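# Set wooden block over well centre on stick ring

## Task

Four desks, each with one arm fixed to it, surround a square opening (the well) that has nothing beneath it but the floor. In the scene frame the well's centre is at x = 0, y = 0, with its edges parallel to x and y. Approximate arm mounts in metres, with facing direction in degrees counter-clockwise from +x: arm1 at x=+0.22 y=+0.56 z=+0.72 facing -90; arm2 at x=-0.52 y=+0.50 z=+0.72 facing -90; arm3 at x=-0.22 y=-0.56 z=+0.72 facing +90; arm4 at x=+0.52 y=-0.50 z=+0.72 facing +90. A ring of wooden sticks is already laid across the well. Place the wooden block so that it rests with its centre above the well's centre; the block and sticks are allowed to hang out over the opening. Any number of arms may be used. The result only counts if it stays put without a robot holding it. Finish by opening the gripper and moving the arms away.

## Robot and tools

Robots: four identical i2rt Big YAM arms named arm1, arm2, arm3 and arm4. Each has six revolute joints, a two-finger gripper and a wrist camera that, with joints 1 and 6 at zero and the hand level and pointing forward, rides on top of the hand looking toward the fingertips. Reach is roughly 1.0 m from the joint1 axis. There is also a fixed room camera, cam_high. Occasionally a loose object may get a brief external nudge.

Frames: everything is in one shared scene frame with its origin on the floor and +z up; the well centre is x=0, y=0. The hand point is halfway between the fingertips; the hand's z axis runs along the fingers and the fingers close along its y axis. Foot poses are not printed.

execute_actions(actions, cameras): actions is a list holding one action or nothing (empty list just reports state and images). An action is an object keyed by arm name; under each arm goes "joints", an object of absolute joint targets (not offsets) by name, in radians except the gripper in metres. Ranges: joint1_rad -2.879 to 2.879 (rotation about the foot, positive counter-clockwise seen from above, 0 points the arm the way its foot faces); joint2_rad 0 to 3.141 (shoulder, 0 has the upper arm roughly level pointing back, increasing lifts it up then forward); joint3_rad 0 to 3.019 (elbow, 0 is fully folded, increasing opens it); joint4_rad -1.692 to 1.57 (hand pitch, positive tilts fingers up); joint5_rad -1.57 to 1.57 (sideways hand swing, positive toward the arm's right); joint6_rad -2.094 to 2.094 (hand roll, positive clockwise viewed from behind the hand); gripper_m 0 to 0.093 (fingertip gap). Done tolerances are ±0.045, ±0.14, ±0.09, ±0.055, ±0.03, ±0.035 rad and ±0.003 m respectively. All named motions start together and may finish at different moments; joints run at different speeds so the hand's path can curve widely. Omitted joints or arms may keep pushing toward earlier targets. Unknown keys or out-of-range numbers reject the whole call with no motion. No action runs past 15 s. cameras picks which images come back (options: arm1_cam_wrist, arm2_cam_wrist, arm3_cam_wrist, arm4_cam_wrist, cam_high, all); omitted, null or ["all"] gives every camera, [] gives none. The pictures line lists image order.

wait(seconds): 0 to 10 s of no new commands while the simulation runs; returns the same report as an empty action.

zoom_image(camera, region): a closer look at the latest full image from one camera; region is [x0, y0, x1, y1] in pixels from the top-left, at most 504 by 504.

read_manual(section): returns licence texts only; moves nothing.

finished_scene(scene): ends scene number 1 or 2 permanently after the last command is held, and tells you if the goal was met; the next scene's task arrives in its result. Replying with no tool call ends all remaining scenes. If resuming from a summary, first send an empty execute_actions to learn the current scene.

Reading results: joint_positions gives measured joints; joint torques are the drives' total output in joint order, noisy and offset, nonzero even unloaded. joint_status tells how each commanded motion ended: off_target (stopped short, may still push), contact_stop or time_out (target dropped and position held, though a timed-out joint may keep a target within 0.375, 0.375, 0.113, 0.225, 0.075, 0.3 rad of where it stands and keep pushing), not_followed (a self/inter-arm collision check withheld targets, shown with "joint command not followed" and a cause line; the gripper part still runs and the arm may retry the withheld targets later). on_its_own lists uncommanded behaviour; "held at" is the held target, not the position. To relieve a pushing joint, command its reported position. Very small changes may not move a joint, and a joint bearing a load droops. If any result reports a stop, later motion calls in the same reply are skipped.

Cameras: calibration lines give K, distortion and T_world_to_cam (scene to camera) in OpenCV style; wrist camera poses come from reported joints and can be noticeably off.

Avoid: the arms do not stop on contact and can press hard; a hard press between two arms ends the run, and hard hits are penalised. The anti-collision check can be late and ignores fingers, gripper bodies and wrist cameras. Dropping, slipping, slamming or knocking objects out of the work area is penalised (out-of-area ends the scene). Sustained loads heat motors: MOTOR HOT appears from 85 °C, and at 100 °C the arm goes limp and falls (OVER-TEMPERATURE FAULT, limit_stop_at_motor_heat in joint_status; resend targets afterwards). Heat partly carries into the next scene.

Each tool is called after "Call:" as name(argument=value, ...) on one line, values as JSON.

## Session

Call:
execute_actions(actions=[])

Scene clock: 0.00 s.
Joint torques (N m, as the arm reports them, + toward a larger angle): no reading
arm1.joint_positions: joint1_rad=-0.468 joint2_rad=+0.520 joint3_rad=+1.340 joint4_rad=-1.444 joint5_rad=+0.248 joint6_rad=+0.190 gripper_m=+0.095
arm1.joint_status: not commanded
arm1.hand: x=+0.1023 y=+0.4104 z=+1.2559 quat_wxyz=(-0.186, -0.814, -0.348, +0.427) (m; scene frame)
arm2.joint_positions: joint1_rad=-0.127 joint2_rad=+0.615 joint3_rad=+1.340 joint4_rad=-1.479 joint5_rad=+0.147 joint6_rad=-0.507 gripper_m=+0.094
arm2.joint_status: not commanded
arm2.hand: x=-0.5724 y=+0.2842 z=+1.2546 quat_wxyz=(-0.121, -0.534, -0.747, +0.378) (m; scene frame)
arm3.joint_positions: joint1_rad=+0.155 joint2_rad=+0.456 joint3_rad=+1.340 joint4_rad=-1.278 joint5_rad=+0.098 joint6_rad=-0.409 gripper_m=+0.095
arm3.joint_status: not commanded
arm3.hand: x=-0.2209 y=-0.3707 z=+1.2836 quat_wxyz=(-0.466, +0.708, -0.443, -0.292) (m; scene frame)
arm4.joint_positions: joint1_rad=-0.174 joint2_rad=+0.623 joint3_rad=+1.361 joint4_rad=-1.354 joint5_rad=-0.254 joint6_rad=-0.076 gripper_m=+0.095
arm4.joint_status: not commanded
arm4.hand: x=+0.5222 y=-0.2695 z=+1.3148 quat_wxyz=(-0.294, +0.630, -0.614, -0.373) (m; scene frame)
pictures: arm1_cam_wrist, arm2_cam_wrist, arm3_cam_wrist, arm4_cam_wrist, cam_high
camera_calibration (this result's frames):
arm1_cam_wrist: T_world_to_cam=[[-0.72935, 0.684017, -0.0129817, -0.194178], [0.650058, 0.686976, -0.324789, 0.0606175], [-0.213243, -0.245324, -0.945697, 1.43571], [0, 0, 0, 1]] pos_world=[0.125127, 0.443392, 1.37491]
arm2_cam_wrist: T_world_to_cam=[[-0.885759, -0.135934, 0.443793, -1.02567], [-0.189439, 0.978765, -0.0783027, -0.282178], [-0.423725, -0.153429, -0.892702, 1.04215], [0, 0, 0, 1]] pos_world=[-0.520367, 0.296659, 1.36341]
arm3_cam_wrist: T_world_to_cam=[[0.903774, 0.165161, 0.39486, -0.248537], [0.349534, -0.817239, -0.458198, 0.366127], [0.247019, 0.552125, -0.796329, 1.40559], [0, 0, 0, 1]] pos_world=[-0.25056, -0.435799, 1.38521]
arm4_cam_wrist: T_world_to_cam=[[0.99262, 0.0613508, -0.104601, -0.363348], [0.0218244, -0.938875, -0.343565, 0.189571], [-0.119286, 0.338747, -0.933285, 1.50638], [0, 0, 0, 1]] pos_world=[0.536219, -0.310006, 1.43301]
Images, in order (width x height): arm1_cam_wrist 504x504, arm2_cam_wrist 504x504, arm3_cam_wrist 504x504, arm4_cam_wrist 504x504, cam_high 504x504.

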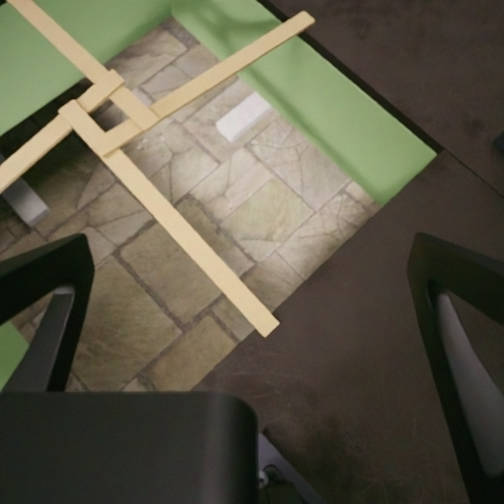

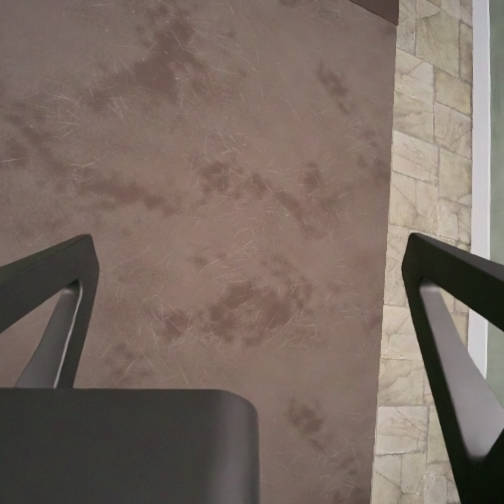

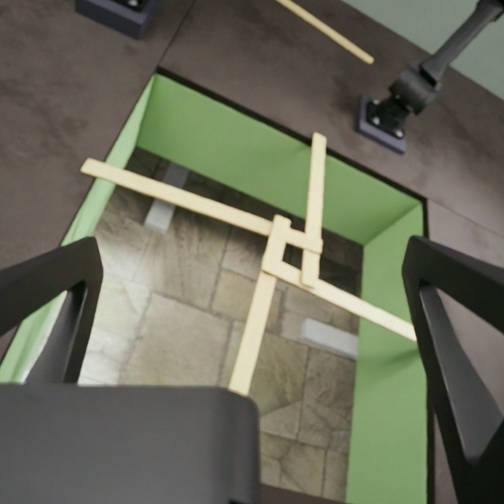

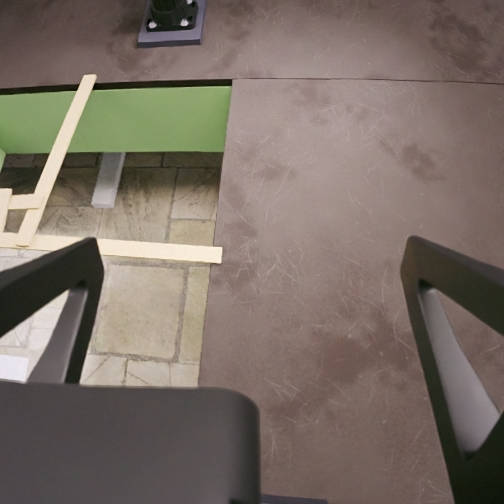

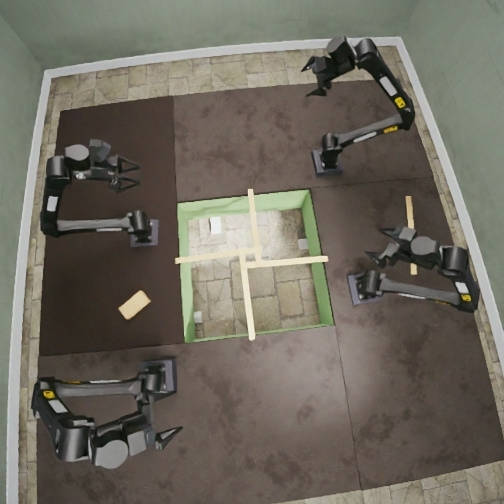

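Call:
zoom_image(camera="cam_high", region=[100,220,300,350])

Region (100, 220, 300, 350) of cam_high's 504x504 image, scaled by 2.520, with more detail than that image has; it fills the top 328 rows of this view, and the rest is white.

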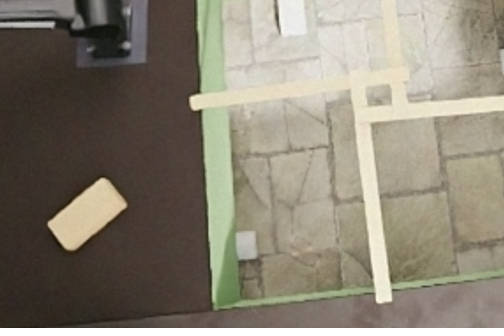

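Call:
execute_actions(actions=[{"arm3":{"joints":{"joint1_rad":-1.668,"joint2_rad":1.44,"joint3_rad":1.073,"joint4_rad":-1.204,"joint5_rad":0,"joint6_rad":0.9,"gripper_m":0.093}}}], cameras=["arm3_cam_wrist"])

Scene clock: 2.70 s.
Joint torques (N m, as the arm reports them, + toward a larger angle): arm1=[-0.22  2.81  9.31  1.57  0.14  0.05] | arm2=[ 1.84  0.25  8.71  1.94  0.14 -0.05] | arm3=[ 0.08 -9.17  8.34  0.29  0.05  0.3 ] | arm4=[ 1.87  2.25  9.73  2.08 -0.02  0.04]
arm1.joint_positions: joint1_rad=-0.468 joint2_rad=+0.520 joint3_rad=+1.340 joint4_rad=-1.444 joint5_rad=+0.248 joint6_rad=+0.190 gripper_m=+0.095
arm1.joint_status: not commanded
arm1.hand: x=+0.1023 y=+0.4104 z=+1.2559 quat_wxyz=(-0.186, -0.814, -0.348, +0.427) (m; scene frame)
arm2.joint_positions: joint1_rad=-0.127 joint2_rad=+0.615 joint3_rad=+1.340 joint4_rad=-1.479 joint5_rad=+0.147 joint6_rad=-0.507 gripper_m=+0.094
arm2.joint_status: not commanded
arm2.hand: x=-0.5724 y=+0.2842 z=+1.2546 quat_wxyz=(-0.121, -0.534, -0.747, +0.378) (m; scene frame)
arm3.joint_positions: joint1_rad=-1.667 joint2_rad=+1.434 joint3_rad=+1.085 joint4_rad=-1.206 joint5_rad=+0.000 joint6_rad=+0.888 gripper_m=+0.093
arm3.joint_status: all done
arm3.hand: x=+0.1788 y=-0.6158 z=+0.8675 quat_wxyz=(-0.013, -0.493, -0.870, +0.003) (m; scene frame)
arm4.joint_positions: joint1_rad=-0.174 joint2_rad=+0.623 joint3_rad=+1.361 joint4_rad=-1.354 joint5_rad=-0.254 joint6_rad=-0.076 gripper_m=+0.095
arm4.joint_status: not commanded
arm4.hand: x=+0.5222 y=-0.2695 z=+1.3148 quat_wxyz=(-0.294, +0.630, -0.614, -0.373) (m; scene frame)
pictures: arm3_cam_wrist
camera_calibration (this result's frames):
arm3_cam_wrist: T_world_to_cam=[[-0.863935, -0.503593, -0.00336613, -0.155307], [-0.422392, 0.72096, 0.549365, 0.0466253], [-0.274229, 0.476037, -0.835576, 1.19127], [0, 0, 0, 1]] pos_world=[0.2122, -0.678914, 0.969258]
Images, in order (width x height): arm3_cam_wrist 504x504.

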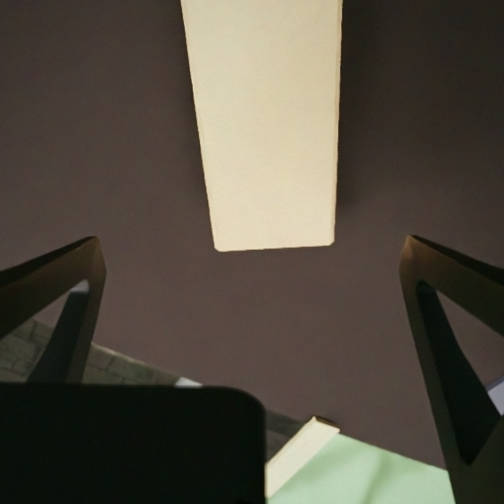

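Call:
execute_actions(actions=[{"arm3":{"joints":{"joint1_rad":-1.695,"joint2_rad":1.52,"joint3_rad":1.0,"joint4_rad":-1.04,"joint6_rad":0.8}}}], cameras=["arm3_cam_wrist"])

Call:
execute_actions(actions=[{"arm3":{"joints":{"joint2_rad":1.608,"joint3_rad":0.923,"joint4_rad":-0.876}}}], cameras=["arm3_cam_wrist"])

Scene clock: 4.27 s.
Joint torques (N m, as the arm reports them, + toward a larger angle): arm1=[-0.38  2.58  9.42  1.58  0.12  0.04] | arm2=[ 1.19  0.27  8.86  2.12  0.15 -0.02] | arm3=[-1.29 -9.5   8.12  0.87  0.05  0.02] | arm4=[ 1.96  2.35  9.75  2.03 -0.01  0.03]
arm1.joint_positions: joint1_rad=-0.468 joint2_rad=+0.520 joint3_rad=+1.340 joint4_rad=-1.444 joint5_rad=+0.248 joint6_rad=+0.190 gripper_m=+0.095
arm1.joint_status: not commanded
arm1.hand: x=+0.1023 y=+0.4104 z=+1.2559 quat_wxyz=(-0.186, -0.814, -0.348, +0.427) (m; scene frame)
arm2.joint_positions: joint1_rad=-0.127 joint2_rad=+0.615 joint3_rad=+1.340 joint4_rad=-1.479 joint5_rad=+0.147 joint6_rad=-0.507 gripper_m=+0.094
arm2.joint_status: not commanded
arm2.hand: x=-0.5724 y=+0.2842 z=+1.2546 quat_wxyz=(-0.121, -0.534, -0.747, +0.378) (m; scene frame)
arm3.joint_positions: joint1_rad=-1.685 joint2_rad=+1.515 joint3_rad=+1.006 joint4_rad=-1.052 joint5_rad=+0.000 joint6_rad=+0.812 gripper_m=+0.093
arm3.joint_status: all done
arm3.hand: x=+0.1819 y=-0.6244 z=+0.8092 quat_wxyz=(-0.009, -0.468, -0.884, +0.004) (m; scene frame)
arm4.joint_positions: joint1_rad=-0.174 joint2_rad=+0.623 joint3_rad=+1.361 joint4_rad=-1.354 joint5_rad=-0.254 joint6_rad=-0.076 gripper_m=+0.095
arm4.joint_status: not commanded
arm4.hand: x=+0.5222 y=-0.2695 z=+1.3148 quat_wxyz=(-0.294, +0.630, -0.614, -0.373) (m; scene frame)
pictures: arm3_cam_wrist
camera_calibration (this result's frames):
arm3_cam_wrist: T_world_to_cam=[[-0.83294, -0.553354, 0.00330399, -0.199266], [-0.459627, 0.695156, 0.552722, 0.0741122], [-0.308148, 0.458865, -0.833359, 1.14114], [0, 0, 0, 1]] pos_world=[0.219727, -0.685415, 0.910677]
Images, in order (width x height): arm3_cam_wrist 504x504.

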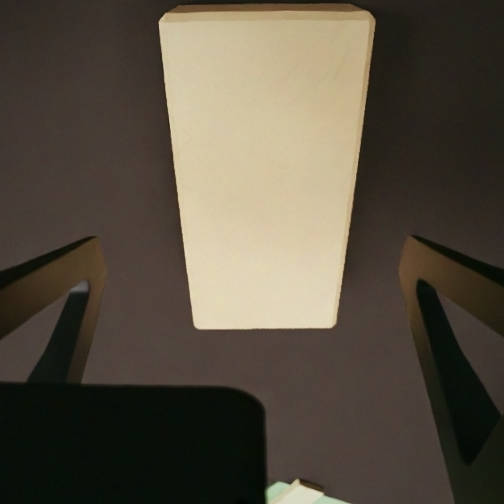

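Scene clock: 5.17 s.
Joint torques (N m, as the arm reports them, + toward a larger angle): arm1=[-0.41  2.22  9.4   1.6   0.08  0.05] | arm2=[ 1.11  0.51  8.74  2.21  0.11 -0.05] | arm3=[ -0.77 -10.29   7.27   0.72   0.05   0.  ] | arm4=[ 1.83  2.38  9.74  2.09 -0.02  0.02]
arm1.joint_positions: joint1_rad=-0.468 joint2_rad=+0.520 joint3_rad=+1.340 joint4_rad=-1.444 joint5_rad=+0.248 joint6_rad=+0.190 gripper_m=+0.095
arm1.joint_status: not commanded
arm1.hand: x=+0.1023 y=+0.4104 z=+1.2559 quat_wxyz=(-0.186, -0.814, -0.348, +0.427) (m; scene frame)
arm2.joint_positions: joint1_rad=-0.127 joint2_rad=+0.615 joint3_rad=+1.340 joint4_rad=-1.479 joint5_rad=+0.147 joint6_rad=-0.507 gripper_m=+0.094
arm2.joint_status: not commanded
arm2.hand: x=-0.5724 y=+0.2842 z=+1.2546 quat_wxyz=(-0.121, -0.534, -0.747, +0.378) (m; scene frame)
arm3.joint_positions: joint1_rad=-1.685 joint2_rad=+1.603 joint3_rad=+0.928 joint4_rad=-0.888 joint5_rad=+0.000 joint6_rad=+0.811 gripper_m=+0.093
arm3.joint_status: all done
arm3.hand: x=+0.1796 y=-0.6249 z=+0.7511 quat_wxyz=(-0.009, -0.467, -0.884, +0.004) (m; scene frame)
arm4.joint_positions: joint1_rad=-0.174 joint2_rad=+0.623 joint3_rad=+1.361 joint4_rad=-1.354 joint5_rad=-0.254 joint6_rad=-0.076 gripper_m=+0.095
arm4.joint_status: not commanded
arm4.hand: x=+0.5222 y=-0.2695 z=+1.3148 quat_wxyz=(-0.294, +0.630, -0.614, -0.373) (m; scene frame)
pictures: arm3_cam_wrist
camera_calibration (this result's frames):
arm3_cam_wrist: T_world_to_cam=[[-0.832523, -0.553973, 0.0044369, -0.202493], [-0.459302, 0.694684, 0.553584, 0.104532], [-0.309752, 0.458833, -0.832782, 1.09207], [0, 0, 0, 1]] pos_world=[0.217702, -0.685869, 0.852485]
Images, in order (width x height): arm3_cam_wrist 504x504.

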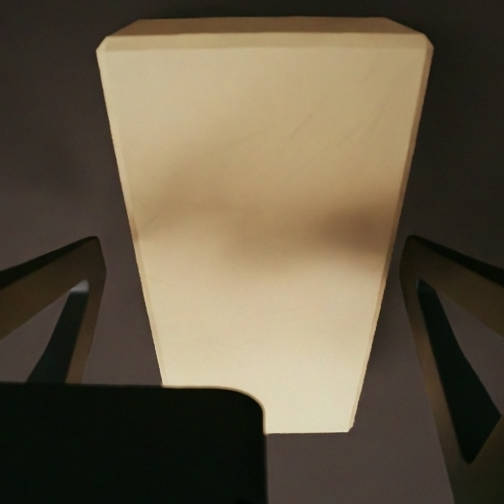

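Call:
execute_actions(actions=[{"arm3":{"joints":{"gripper_m":0.04}}}], cameras=[])

Call:
execute_actions(actions=[{"arm3":{"joints":{"joint2_rad":1.44,"joint3_rad":1.1,"joint4_rad":-1.22}}}], cameras=["arm3_cam_wrist"])

Call:
execute_actions(actions=[{"arm3":{"joints":{"joint1_rad":-0.328,"joint2_rad":1.7,"joint3_rad":1.735,"joint4_rad":-1.4,"joint6_rad":0.395}}}], cameras=[])

Call:
execute_actions(actions=[{"arm3":{"joints":{"joint2_rad":1.925,"joint4_rad":-1.27}}}], cameras=["arm3_cam_wrist","arm1_cam_wrist"])

Scene clock: 6.33 s.
Joint torques (N m, as the arm reports them, + toward a larger angle): arm1=[-0.49  2.45  9.38  1.61  0.11  0.05] | arm2=[1.62 0.68 8.88 2.15 0.14 0.  ] | arm3=[ -0.47 -10.17   7.41   0.74   0.05   0.02] | arm4=[ 2.08  2.3   9.71  2.09 -0.01  0.04]
arm1.joint_positions: joint1_rad=-0.468 joint2_rad=+0.520 joint3_rad=+1.340 joint4_rad=-1.444 joint5_rad=+0.248 joint6_rad=+0.190 gripper_m=+0.095
arm1.joint_status: not commanded
arm1.hand: x=+0.1023 y=+0.4104 z=+1.2559 quat_wxyz=(-0.186, -0.814, -0.348, +0.427) (m; scene frame)
arm2.joint_positions: joint1_rad=-0.127 joint2_rad=+0.615 joint3_rad=+1.340 joint4_rad=-1.479 joint5_rad=+0.147 joint6_rad=-0.507 gripper_m=+0.094
arm2.joint_status: not commanded
arm2.hand: x=-0.5724 y=+0.2842 z=+1.2546 quat_wxyz=(-0.121, -0.534, -0.747, +0.378) (m; scene frame)
arm3.joint_positions: joint1_rad=-1.685 joint2_rad=+1.603 joint3_rad=+0.928 joint4_rad=-0.886 joint5_rad=+0.000 joint6_rad=+0.810 gripper_m=+0.069
arm3.joint_status: gripper_m off_target (ended at +0.069, target +0.040)
arm3.hand: x=+0.1800 y=-0.6250 z=+0.7511 quat_wxyz=(-0.009, -0.467, -0.884, +0.004) (m; scene frame)
arm4.joint_positions: joint1_rad=-0.174 joint2_rad=+0.623 joint3_rad=+1.361 joint4_rad=-1.354 joint5_rad=-0.254 joint6_rad=-0.076 gripper_m=+0.095
arm4.joint_status: not commanded
arm4.hand: x=+0.5222 y=-0.2695 z=+1.3148 quat_wxyz=(-0.294, +0.630, -0.614, -0.373) (m; scene frame)
pictures: none
No camera images: the call's "cameras" was empty. Leave "cameras" out to get every camera's image.

Scene clock: 7.37 s.
Joint torques (N m, as the arm reports them, + toward a larger angle): arm1=[-0.29  2.67  9.35  1.63  0.12  0.05] | arm2=[ 1.39  0.55  8.66  2.17  0.09 -0.06] | arm3=[-1.13 -8.35 11.6   0.    0.04  0.03] | arm4=[ 1.98  2.45  9.72  2.09 -0.02  0.02]
arm1.joint_positions: joint1_rad=-0.468 joint2_rad=+0.520 joint3_rad=+1.340 joint4_rad=-1.444 joint5_rad=+0.248 joint6_rad=+0.190 gripper_m=+0.095
arm1.joint_status: not commanded
arm1.hand: x=+0.1023 y=+0.4104 z=+1.2559 quat_wxyz=(-0.186, -0.814, -0.348, +0.427) (m; scene frame)
arm2.joint_positions: joint1_rad=-0.127 joint2_rad=+0.615 joint3_rad=+1.340 joint4_rad=-1.479 joint5_rad=+0.147 joint6_rad=-0.507 gripper_m=+0.094
arm2.joint_status: not commanded
arm2.hand: x=-0.5724 y=+0.2842 z=+1.2546 quat_wxyz=(-0.121, -0.534, -0.747, +0.378) (m; scene frame)
arm3.joint_positions: joint1_rad=-1.685 joint2_rad=+1.428 joint3_rad=+1.067 joint4_rad=-1.208 joint5_rad=+0.000 joint6_rad=+0.810 gripper_m=+0.069
arm3.joint_status: all done
arm3.hand: x=+0.1703 y=-0.6218 z=+0.8631 quat_wxyz=(-0.006, -0.467, -0.884, +0.006) (m; scene frame)
arm4.joint_positions: joint1_rad=-0.174 joint2_rad=+0.623 joint3_rad=+1.361 joint4_rad=-1.354 joint5_rad=-0.254 joint6_rad=-0.076 gripper_m=+0.095
arm4.joint_status: not commanded
arm4.hand: x=+0.5222 y=-0.2695 z=+1.3148 quat_wxyz=(-0.294, +0.630, -0.614, -0.373) (m; scene frame)
pictures: arm3_cam_wrist
camera_calibration (this result's frames):
arm3_cam_wrist: T_world_to_cam=[[-0.832108, -0.554537, 0.00917817, -0.21357], [-0.456385, 0.694042, 0.556792, 0.0324618], [-0.315132, 0.459123, -0.830601, 1.18031], [0, 0, 0, 1]] pos_world=[0.209055, -0.682868, 0.96425]
Images, in order (width x height): arm3_cam_wrist 504x504.

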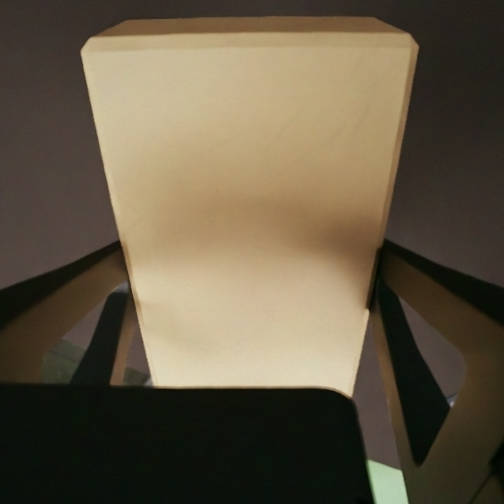

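Scene clock: 9.10 s.
Joint torques (N m, as the arm reports them, + toward a larger angle): arm1=[-0.5   2.39  9.4   1.58  0.1   0.05] | arm2=[ 0.93  0.31  8.67  2.22  0.14 -0.05] | arm3=[  0.77 -17.54  12.77   0.14   0.02   0.06] | arm4=[1.97 2.41 9.74 2.04 0.   0.04]
arm1.joint_positions: joint1_rad=-0.468 joint2_rad=+0.520 joint3_rad=+1.340 joint4_rad=-1.444 joint5_rad=+0.248 joint6_rad=+0.190 gripper_m=+0.095
arm1.joint_status: not commanded
arm1.hand: x=+0.1023 y=+0.4104 z=+1.2559 quat_wxyz=(-0.186, -0.814, -0.348, +0.427) (m; scene frame)
arm2.joint_positions: joint1_rad=-0.127 joint2_rad=+0.615 joint3_rad=+1.340 joint4_rad=-1.479 joint5_rad=+0.147 joint6_rad=-0.507 gripper_m=+0.094
arm2.joint_status: not commanded
arm2.hand: x=-0.5724 y=+0.2842 z=+1.2546 quat_wxyz=(-0.121, -0.534, -0.747, +0.378) (m; scene frame)
arm3.joint_positions: joint1_rad=-0.325 joint2_rad=+1.727 joint3_rad=+1.697 joint4_rad=-1.390 joint5_rad=-0.002 joint6_rad=+0.405 gripper_m=+0.069
arm3.joint_status: all done
arm3.hand: x=-0.0115 y=-0.0287 z=+0.9594 quat_wxyz=(-0.051, +0.386, -0.920, -0.048) (m; scene frame)
arm4.joint_positions: joint1_rad=-0.174 joint2_rad=+0.623 joint3_rad=+1.361 joint4_rad=-1.354 joint5_rad=-0.254 joint6_rad=-0.076 gripper_m=+0.095
arm4.joint_status: not commanded
arm4.hand: x=+0.5222 y=-0.2695 z=+1.3148 quat_wxyz=(-0.294, +0.630, -0.614, -0.373) (m; scene frame)
pictures: none
No camera images: the call's "cameras" was empty. Leave "cameras" out to get every camera's image.

Scene clock: 10.27 s.
Joint torques (N m, as the arm reports them, + toward a larger angle): arm1=[-0.16  2.43  9.39  1.7   0.13  0.07] | arm2=[ 1.5   0.68  8.64  2.22  0.09 -0.06] | arm3=[ -0.44 -20.11  12.29   0.64   0.1    0.04] | arm4=[1.9  2.47 9.69 2.06 0.   0.03]
arm1.joint_positions: joint1_rad=-0.468 joint2_rad=+0.520 joint3_rad=+1.340 joint4_rad=-1.444 joint5_rad=+0.248 joint6_rad=+0.190 gripper_m=+0.095
arm1.joint_status: not commanded
arm1.hand: x=+0.1023 y=+0.4104 z=+1.2559 quat_wxyz=(-0.186, -0.814, -0.348, +0.427) (m; scene frame)
arm2.joint_positions: joint1_rad=-0.127 joint2_rad=+0.615 joint3_rad=+1.340 joint4_rad=-1.479 joint5_rad=+0.147 joint6_rad=-0.507 gripper_m=+0.094
arm2.joint_status: not commanded
arm2.hand: x=-0.5724 y=+0.2842 z=+1.2546 quat_wxyz=(-0.121, -0.534, -0.747, +0.378) (m; scene frame)
arm3.joint_positions: joint1_rad=-0.325 joint2_rad=+1.954 joint3_rad=+1.697 joint4_rad=-1.280 joint5_rad=-0.002 joint6_rad=+0.405 gripper_m=+0.069
arm3.joint_status: all done
arm3.hand: x=+0.0026 y=+0.0044 z=+0.8328 quat_wxyz=(-0.010, +0.386, -0.922, -0.006) (m; scene frame)
arm4.joint_positions: joint1_rad=-0.174 joint2_rad=+0.623 joint3_rad=+1.361 joint4_rad=-1.354 joint5_rad=-0.254 joint6_rad=-0.076 gripper_m=+0.095
arm4.joint_status: not commanded
arm4.hand: x=+0.5222 y=-0.2695 z=+1.3148 quat_wxyz=(-0.294, +0.630, -0.614, -0.373) (m; scene frame)
pictures: arm1_cam_wrist, arm3_cam_wrist
camera_calibration (this result's frames):
arm1_cam_wrist: T_world_to_cam=[[-0.72935, 0.684017, -0.0129817, -0.194178], [0.650058, 0.686976, -0.324789, 0.0606175], [-0.213243, -0.245324, -0.945697, 1.43571], [0, 0, 0, 1]] pos_world=[0.125127, 0.443392, 1.37491]
arm3_cam_wrist: T_world_to_cam=[[0.70492, -0.709285, 0.00152588, -0.00247357], [-0.592519, -0.587687, 0.550949, -0.450955], [-0.389883, -0.389279, -0.834538, 0.821939], [0, 0, 0, 1]] pos_world=[0.0550039, 0.0531881, 0.934396]
Images, in order (width x height): arm1_cam_wrist 504x504, arm3_cam_wrist 504x504.

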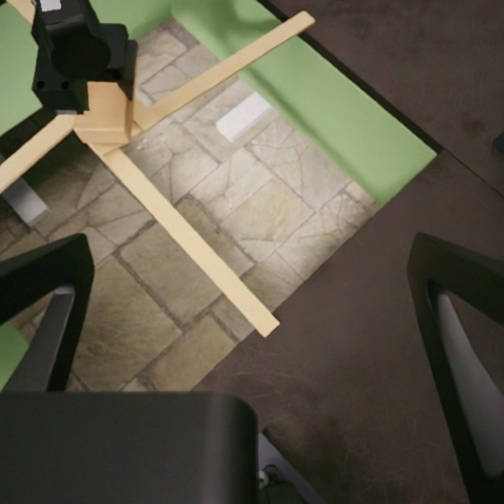

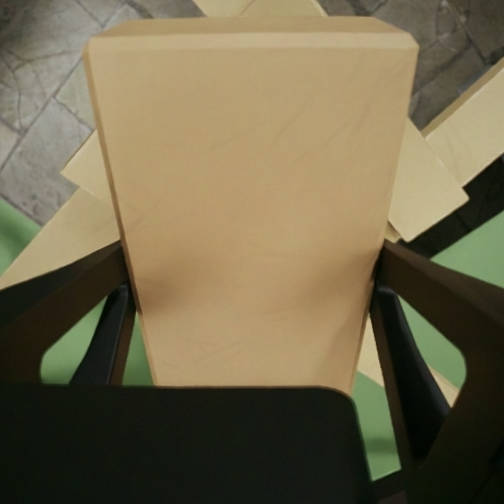

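Call:
execute_actions(actions=[{"arm3":{"joints":{"joint2_rad":1.985,"joint4_rad":-1.25}}}], cameras=["arm3_cam_wrist"])

Scene clock: 11.30 s.
Joint torques (N m, as the arm reports them, + toward a larger angle): arm1=[-0.32  2.13  9.31  1.71  0.08  0.06] | arm2=[ 1.77  1.02  8.81  2.12  0.13 -0.01] | arm3=[  0.02 -16.93  12.15   0.86   0.05   0.02] | arm4=[ 1.72  2.36  9.76  2.12 -0.01  0.04]
arm1.joint_positions: joint1_rad=-0.468 joint2_rad=+0.520 joint3_rad=+1.340 joint4_rad=-1.444 joint5_rad=+0.248 joint6_rad=+0.190 gripper_m=+0.095
arm1.joint_status: not commanded
arm1.hand: x=+0.1023 y=+0.4104 z=+1.2559 quat_wxyz=(-0.186, -0.814, -0.348, +0.427) (m; scene frame)
arm2.joint_positions: joint1_rad=-0.127 joint2_rad=+0.615 joint3_rad=+1.340 joint4_rad=-1.479 joint5_rad=+0.147 joint6_rad=-0.507 gripper_m=+0.094
arm2.joint_status: not commanded
arm2.hand: x=-0.5724 y=+0.2842 z=+1.2546 quat_wxyz=(-0.121, -0.534, -0.747, +0.378) (m; scene frame)
arm3.joint_positions: joint1_rad=-0.325 joint2_rad=+1.961 joint3_rad=+1.697 joint4_rad=-1.263 joint5_rad=-0.002 joint6_rad=+0.405 gripper_m=+0.069
arm3.joint_status: all done
arm3.hand: x=+0.0040 y=+0.0081 z=+0.8289 quat_wxyz=(-0.013, +0.386, -0.922, -0.009) (m; scene frame)
arm4.joint_positions: joint1_rad=-0.174 joint2_rad=+0.623 joint3_rad=+1.361 joint4_rad=-1.354 joint5_rad=-0.254 joint6_rad=-0.076 gripper_m=+0.095
arm4.joint_status: not commanded
arm4.hand: x=+0.5222 y=-0.2695 z=+1.3148 quat_wxyz=(-0.294, +0.630, -0.614, -0.373) (m; scene frame)
pictures: arm3_cam_wrist
camera_calibration (this result's frames):
arm3_cam_wrist: T_world_to_cam=[[0.704978, -0.709224, -0.00248437, 0.00242251], [-0.594445, -0.59279, 0.543355, -0.43944], [-0.386833, -0.381577, -0.839499, 0.824717], [0, 0, 0, 1]] pos_world=[0.0560969, 0.0559151, 0.931127]
Images, in order (width x height): arm3_cam_wrist 504x504.

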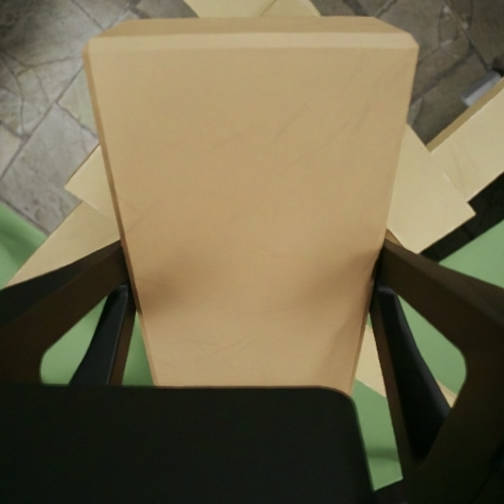

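Call:
execute_actions(actions=[{"arm3":{"joints":{"joint2_rad":2.008}}}], cameras=["arm3_cam_wrist"])

Scene clock: 12.30 s.
Joint torques (N m, as the arm reports them, + toward a larger angle): arm1=[-0.24  2.09  9.4   1.71  0.12  0.03] | arm2=[ 1.75  0.15  8.96  2.11  0.12 -0.06] | arm3=[  0.67 -17.32  12.09   0.71   0.08   0.03] | arm4=[ 1.86  2.35  9.75  2.08 -0.02  0.03]
arm1.joint_positions: joint1_rad=-0.468 joint2_rad=+0.520 joint3_rad=+1.340 joint4_rad=-1.444 joint5_rad=+0.248 joint6_rad=+0.190 gripper_m=+0.095
arm1.joint_status: not commanded
arm1.hand: x=+0.1023 y=+0.4104 z=+1.2559 quat_wxyz=(-0.186, -0.814, -0.348, +0.427) (m; scene frame)
arm2.joint_positions: joint1_rad=-0.127 joint2_rad=+0.615 joint3_rad=+1.340 joint4_rad=-1.479 joint5_rad=+0.147 joint6_rad=-0.507 gripper_m=+0.094
arm2.joint_status: not commanded
arm2.hand: x=-0.5724 y=+0.2842 z=+1.2546 quat_wxyz=(-0.121, -0.534, -0.747, +0.378) (m; scene frame)
arm3.joint_positions: joint1_rad=-0.325 joint2_rad=+1.985 joint3_rad=+1.697 joint4_rad=-1.261 joint5_rad=+0.000 joint6_rad=+0.405 gripper_m=+0.069
arm3.joint_status: all done
arm3.hand: x=+0.0042 y=+0.0076 z=+0.8146 quat_wxyz=(-0.006, +0.386, -0.922, -0.001) (m; scene frame)
arm4.joint_positions: joint1_rad=-0.174 joint2_rad=+0.623 joint3_rad=+1.361 joint4_rad=-1.354 joint5_rad=-0.254 joint6_rad=-0.076 gripper_m=+0.095
arm4.joint_status: not commanded
arm4.hand: x=+0.5222 y=-0.2695 z=+1.3148 quat_wxyz=(-0.294, +0.630, -0.614, -0.373) (m; scene frame)
pictures: arm3_cam_wrist
camera_calibration (this result's frames):
arm3_cam_wrist: T_world_to_cam=[[0.704846, -0.709315, 0.00801199, -0.00666599], [-0.590839, -0.580791, 0.559992, -0.445506], [-0.392557, -0.399442, -0.82846, 0.803775], [0, 0, 0, 1]] pos_world=[0.057004, 0.0575871, 0.915428]
Images, in order (width x height): arm3_cam_wrist 504x504.

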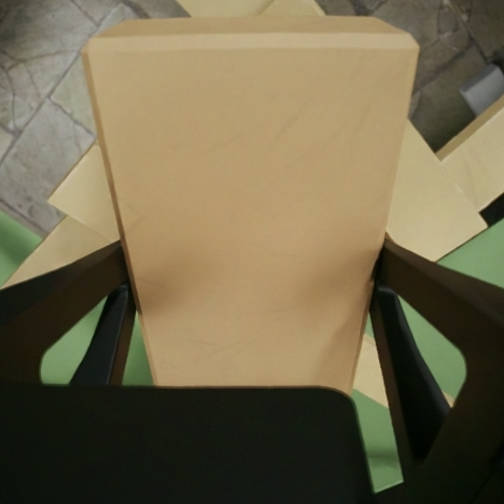

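Call:
execute_actions(actions=[{"arm3":{"joints":{"joint2_rad":2.026}}}], cameras=["arm3_cam_wrist"])

Scene clock: 12.87 s.
Joint torques (N m, as the arm reports them, + toward a larger angle): arm1=[-0.38  2.56  9.4   1.62  0.11  0.09] | arm2=[ 1.72  0.89  8.74  2.21  0.07 -0.01] | arm3=[ -0.26 -15.21  12.1    0.86   0.06   0.01] | arm4=[ 1.85  2.29  9.73  2.1  -0.01  0.01]
arm1.joint_positions: joint1_rad=-0.468 joint2_rad=+0.520 joint3_rad=+1.340 joint4_rad=-1.444 joint5_rad=+0.248 joint6_rad=+0.190 gripper_m=+0.095
arm1.joint_status: not commanded
arm1.hand: x=+0.1023 y=+0.4104 z=+1.2559 quat_wxyz=(-0.186, -0.814, -0.348, +0.427) (m; scene frame)
arm2.joint_positions: joint1_rad=-0.127 joint2_rad=+0.615 joint3_rad=+1.340 joint4_rad=-1.479 joint5_rad=+0.147 joint6_rad=-0.507 gripper_m=+0.094
arm2.joint_status: not commanded
arm2.hand: x=-0.5724 y=+0.2842 z=+1.2546 quat_wxyz=(-0.121, -0.534, -0.747, +0.378) (m; scene frame)
arm3.joint_positions: joint1_rad=-0.325 joint2_rad=+1.985 joint3_rad=+1.697 joint4_rad=-1.261 joint5_rad=+0.000 joint6_rad=+0.405 gripper_m=+0.069
arm3.joint_status: all done
arm3.hand: x=+0.0042 y=+0.0076 z=+0.8146 quat_wxyz=(-0.006, +0.386, -0.922, -0.001) (m; scene frame)
arm4.joint_positions: joint1_rad=-0.174 joint2_rad=+0.623 joint3_rad=+1.361 joint4_rad=-1.354 joint5_rad=-0.254 joint6_rad=-0.076 gripper_m=+0.095
arm4.joint_status: not commanded
arm4.hand: x=+0.5222 y=-0.2695 z=+1.3148 quat_wxyz=(-0.294, +0.630, -0.614, -0.373) (m; scene frame)
pictures: arm3_cam_wrist
camera_calibration (this result's frames):
arm3_cam_wrist: T_world_to_cam=[[0.704846, -0.709315, 0.00801199, -0.00666599], [-0.590839, -0.580791, 0.559992, -0.445506], [-0.392557, -0.399442, -0.82846, 0.803775], [0, 0, 0, 1]] pos_world=[0.057004, 0.0575871, 0.915428]
Images, in order (width x height): arm3_cam_wrist 504x504.

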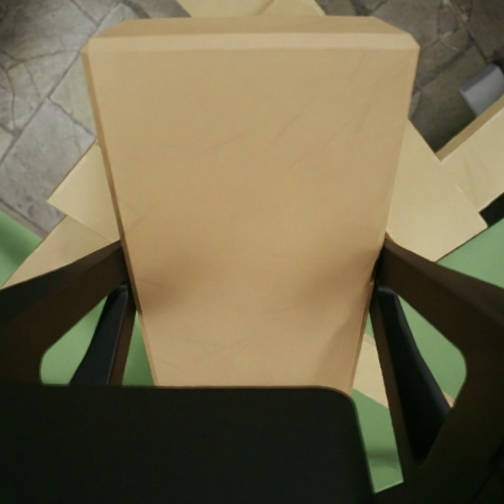

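Call:
execute_actions(actions=[{"arm3":{"joints":{"joint2_rad":1.995,"gripper_m":0.078}}}], cameras=["arm3_cam_wrist"])

Call:
execute_actions(actions=[{"arm3":{"joints":{"joint2_rad":1.2,"gripper_m":0.088}}}], cameras=["cam_high","arm1_cam_wrist"])

Call:
zoom_image(camera="cam_high", region=[170,180,350,350])

Scene clock: 13.87 s.
Joint torques (N m, as the arm reports them, + toward a larger angle): arm1=[0.12 2.46 9.24 1.63 0.11 0.08] | arm2=[ 1.54  0.61  8.93  2.25  0.07 -0.05] | arm3=[ -0.23 -17.93  12.15   0.76   0.05   0.01] | arm4=[ 2.02  2.28  9.65  2.1  -0.01  0.04]
arm1.joint_positions: joint1_rad=-0.468 joint2_rad=+0.520 joint3_rad=+1.340 joint4_rad=-1.444 joint5_rad=+0.248 joint6_rad=+0.190 gripper_m=+0.095
arm1.joint_status: not commanded
arm1.hand: x=+0.1023 y=+0.4104 z=+1.2559 quat_wxyz=(-0.186, -0.814, -0.348, +0.427) (m; scene frame)
arm2.joint_positions: joint1_rad=-0.127 joint2_rad=+0.615 joint3_rad=+1.340 joint4_rad=-1.479 joint5_rad=+0.147 joint6_rad=-0.507 gripper_m=+0.094
arm2.joint_status: not commanded
arm2.hand: x=-0.5724 y=+0.2842 z=+1.2546 quat_wxyz=(-0.121, -0.534, -0.747, +0.378) (m; scene frame)
arm3.joint_positions: joint1_rad=-0.325 joint2_rad=+1.985 joint3_rad=+1.697 joint4_rad=-1.261 joint5_rad=+0.000 joint6_rad=+0.405 gripper_m=+0.078
arm3.joint_status: all done
arm3.hand: x=+0.0042 y=+0.0076 z=+0.8146 quat_wxyz=(-0.006, +0.386, -0.922, -0.001) (m; scene frame)
arm4.joint_positions: joint1_rad=-0.174 joint2_rad=+0.623 joint3_rad=+1.361 joint4_rad=-1.354 joint5_rad=-0.254 joint6_rad=-0.076 gripper_m=+0.095
arm4.joint_status: not commanded
arm4.hand: x=+0.5222 y=-0.2695 z=+1.3148 quat_wxyz=(-0.294, +0.630, -0.614, -0.373) (m; scene frame)
pictures: arm3_cam_wrist
camera_calibration (this result's frames):
arm3_cam_wrist: T_world_to_cam=[[0.704846, -0.709315, 0.00801199, -0.00666599], [-0.590839, -0.580791, 0.559992, -0.445506], [-0.392557, -0.399442, -0.82846, 0.803775], [0, 0, 0, 1]] pos_world=[0.057004, 0.0575871, 0.915428]
Images, in order (width x height): arm3_cam_wrist 504x504.

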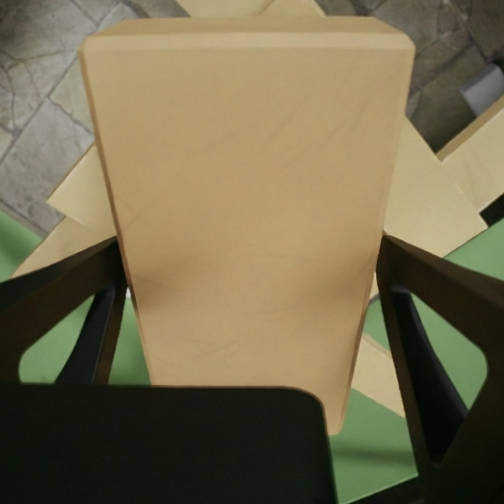

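Scene clock: 15.63 s.
Joint torques (N m, as the arm reports them, + toward a larger angle): arm1=[-0.13  2.38  9.35  1.62  0.13  0.04] | arm2=[ 1.49  0.35  8.85  2.15  0.13 -0.01] | arm3=[ 0.12 -7.41 10.16  2.01  0.03  0.01] | arm4=[ 2.03  2.43  9.7   2.11 -0.01  0.03]
arm1.joint_positions: joint1_rad=-0.468 joint2_rad=+0.520 joint3_rad=+1.340 joint4_rad=-1.444 joint5_rad=+0.248 joint6_rad=+0.190 gripper_m=+0.095
arm1.joint_status: not commanded
arm1.hand: x=+0.1023 y=+0.4104 z=+1.2559 quat_wxyz=(-0.186, -0.814, -0.348, +0.427) (m; scene frame)
arm2.joint_positions: joint1_rad=-0.127 joint2_rad=+0.615 joint3_rad=+1.340 joint4_rad=-1.479 joint5_rad=+0.147 joint6_rad=-0.507 gripper_m=+0.094
arm2.joint_status: not commanded
arm2.hand: x=-0.5724 y=+0.2842 z=+1.2546 quat_wxyz=(-0.121, -0.534, -0.747, +0.378) (m; scene frame)
arm3.joint_positions: joint1_rad=-0.325 joint2_rad=+1.203 joint3_rad=+1.732 joint4_rad=-1.256 joint5_rad=+0.000 joint6_rad=+0.405 gripper_m=+0.088
arm3.joint_status: all done
arm3.hand: x=-0.0500 y=-0.1214 z=+1.2581 quat_wxyz=(-0.283, +0.355, -0.843, -0.288) (m; scene frame)
arm4.joint_positions: joint1_rad=-0.174 joint2_rad=+0.623 joint3_rad=+1.361 joint4_rad=-1.354 joint5_rad=-0.254 joint6_rad=-0.076 gripper_m=+0.095
arm4.joint_status: not commanded
arm4.hand: x=+0.5222 y=-0.2695 z=+1.3148 quat_wxyz=(-0.294, +0.630, -0.614, -0.373) (m; scene frame)
pictures: arm1_cam_wrist, cam_high
camera_calibration (this result's frames):
arm1_cam_wrist: T_world_to_cam=[[-0.72935, 0.684017, -0.0129817, -0.194178], [0.650058, 0.686976, -0.324789, 0.0606175], [-0.213243, -0.245324, -0.945697, 1.43571], [0, 0, 0, 1]] pos_world=[0.125127, 0.443392, 1.37491]
Images, in order (width x height): arm1_cam_wrist 504x504, cam_high 504x504.

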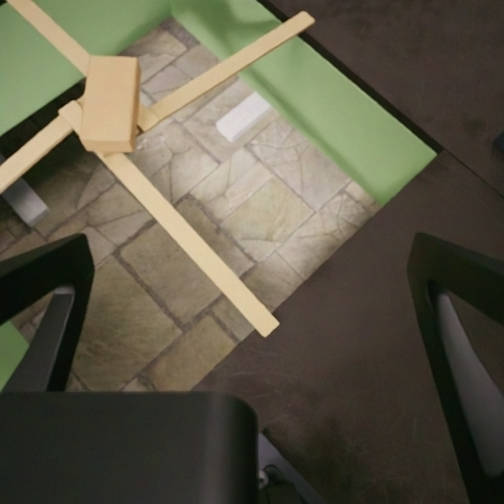

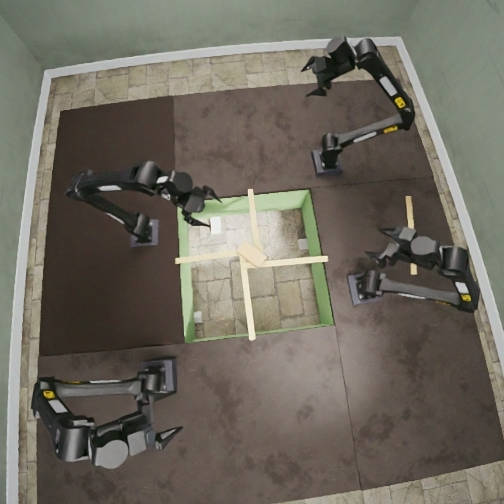

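Region (170, 180, 350, 350) of cam_high's 504x504 image, scaled by 2.800, with more detail than that image has.

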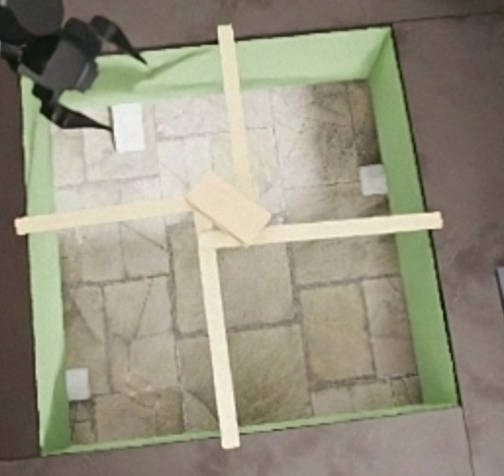

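Call:
finished_scene(scene=2)

The scene is finished: the task was done.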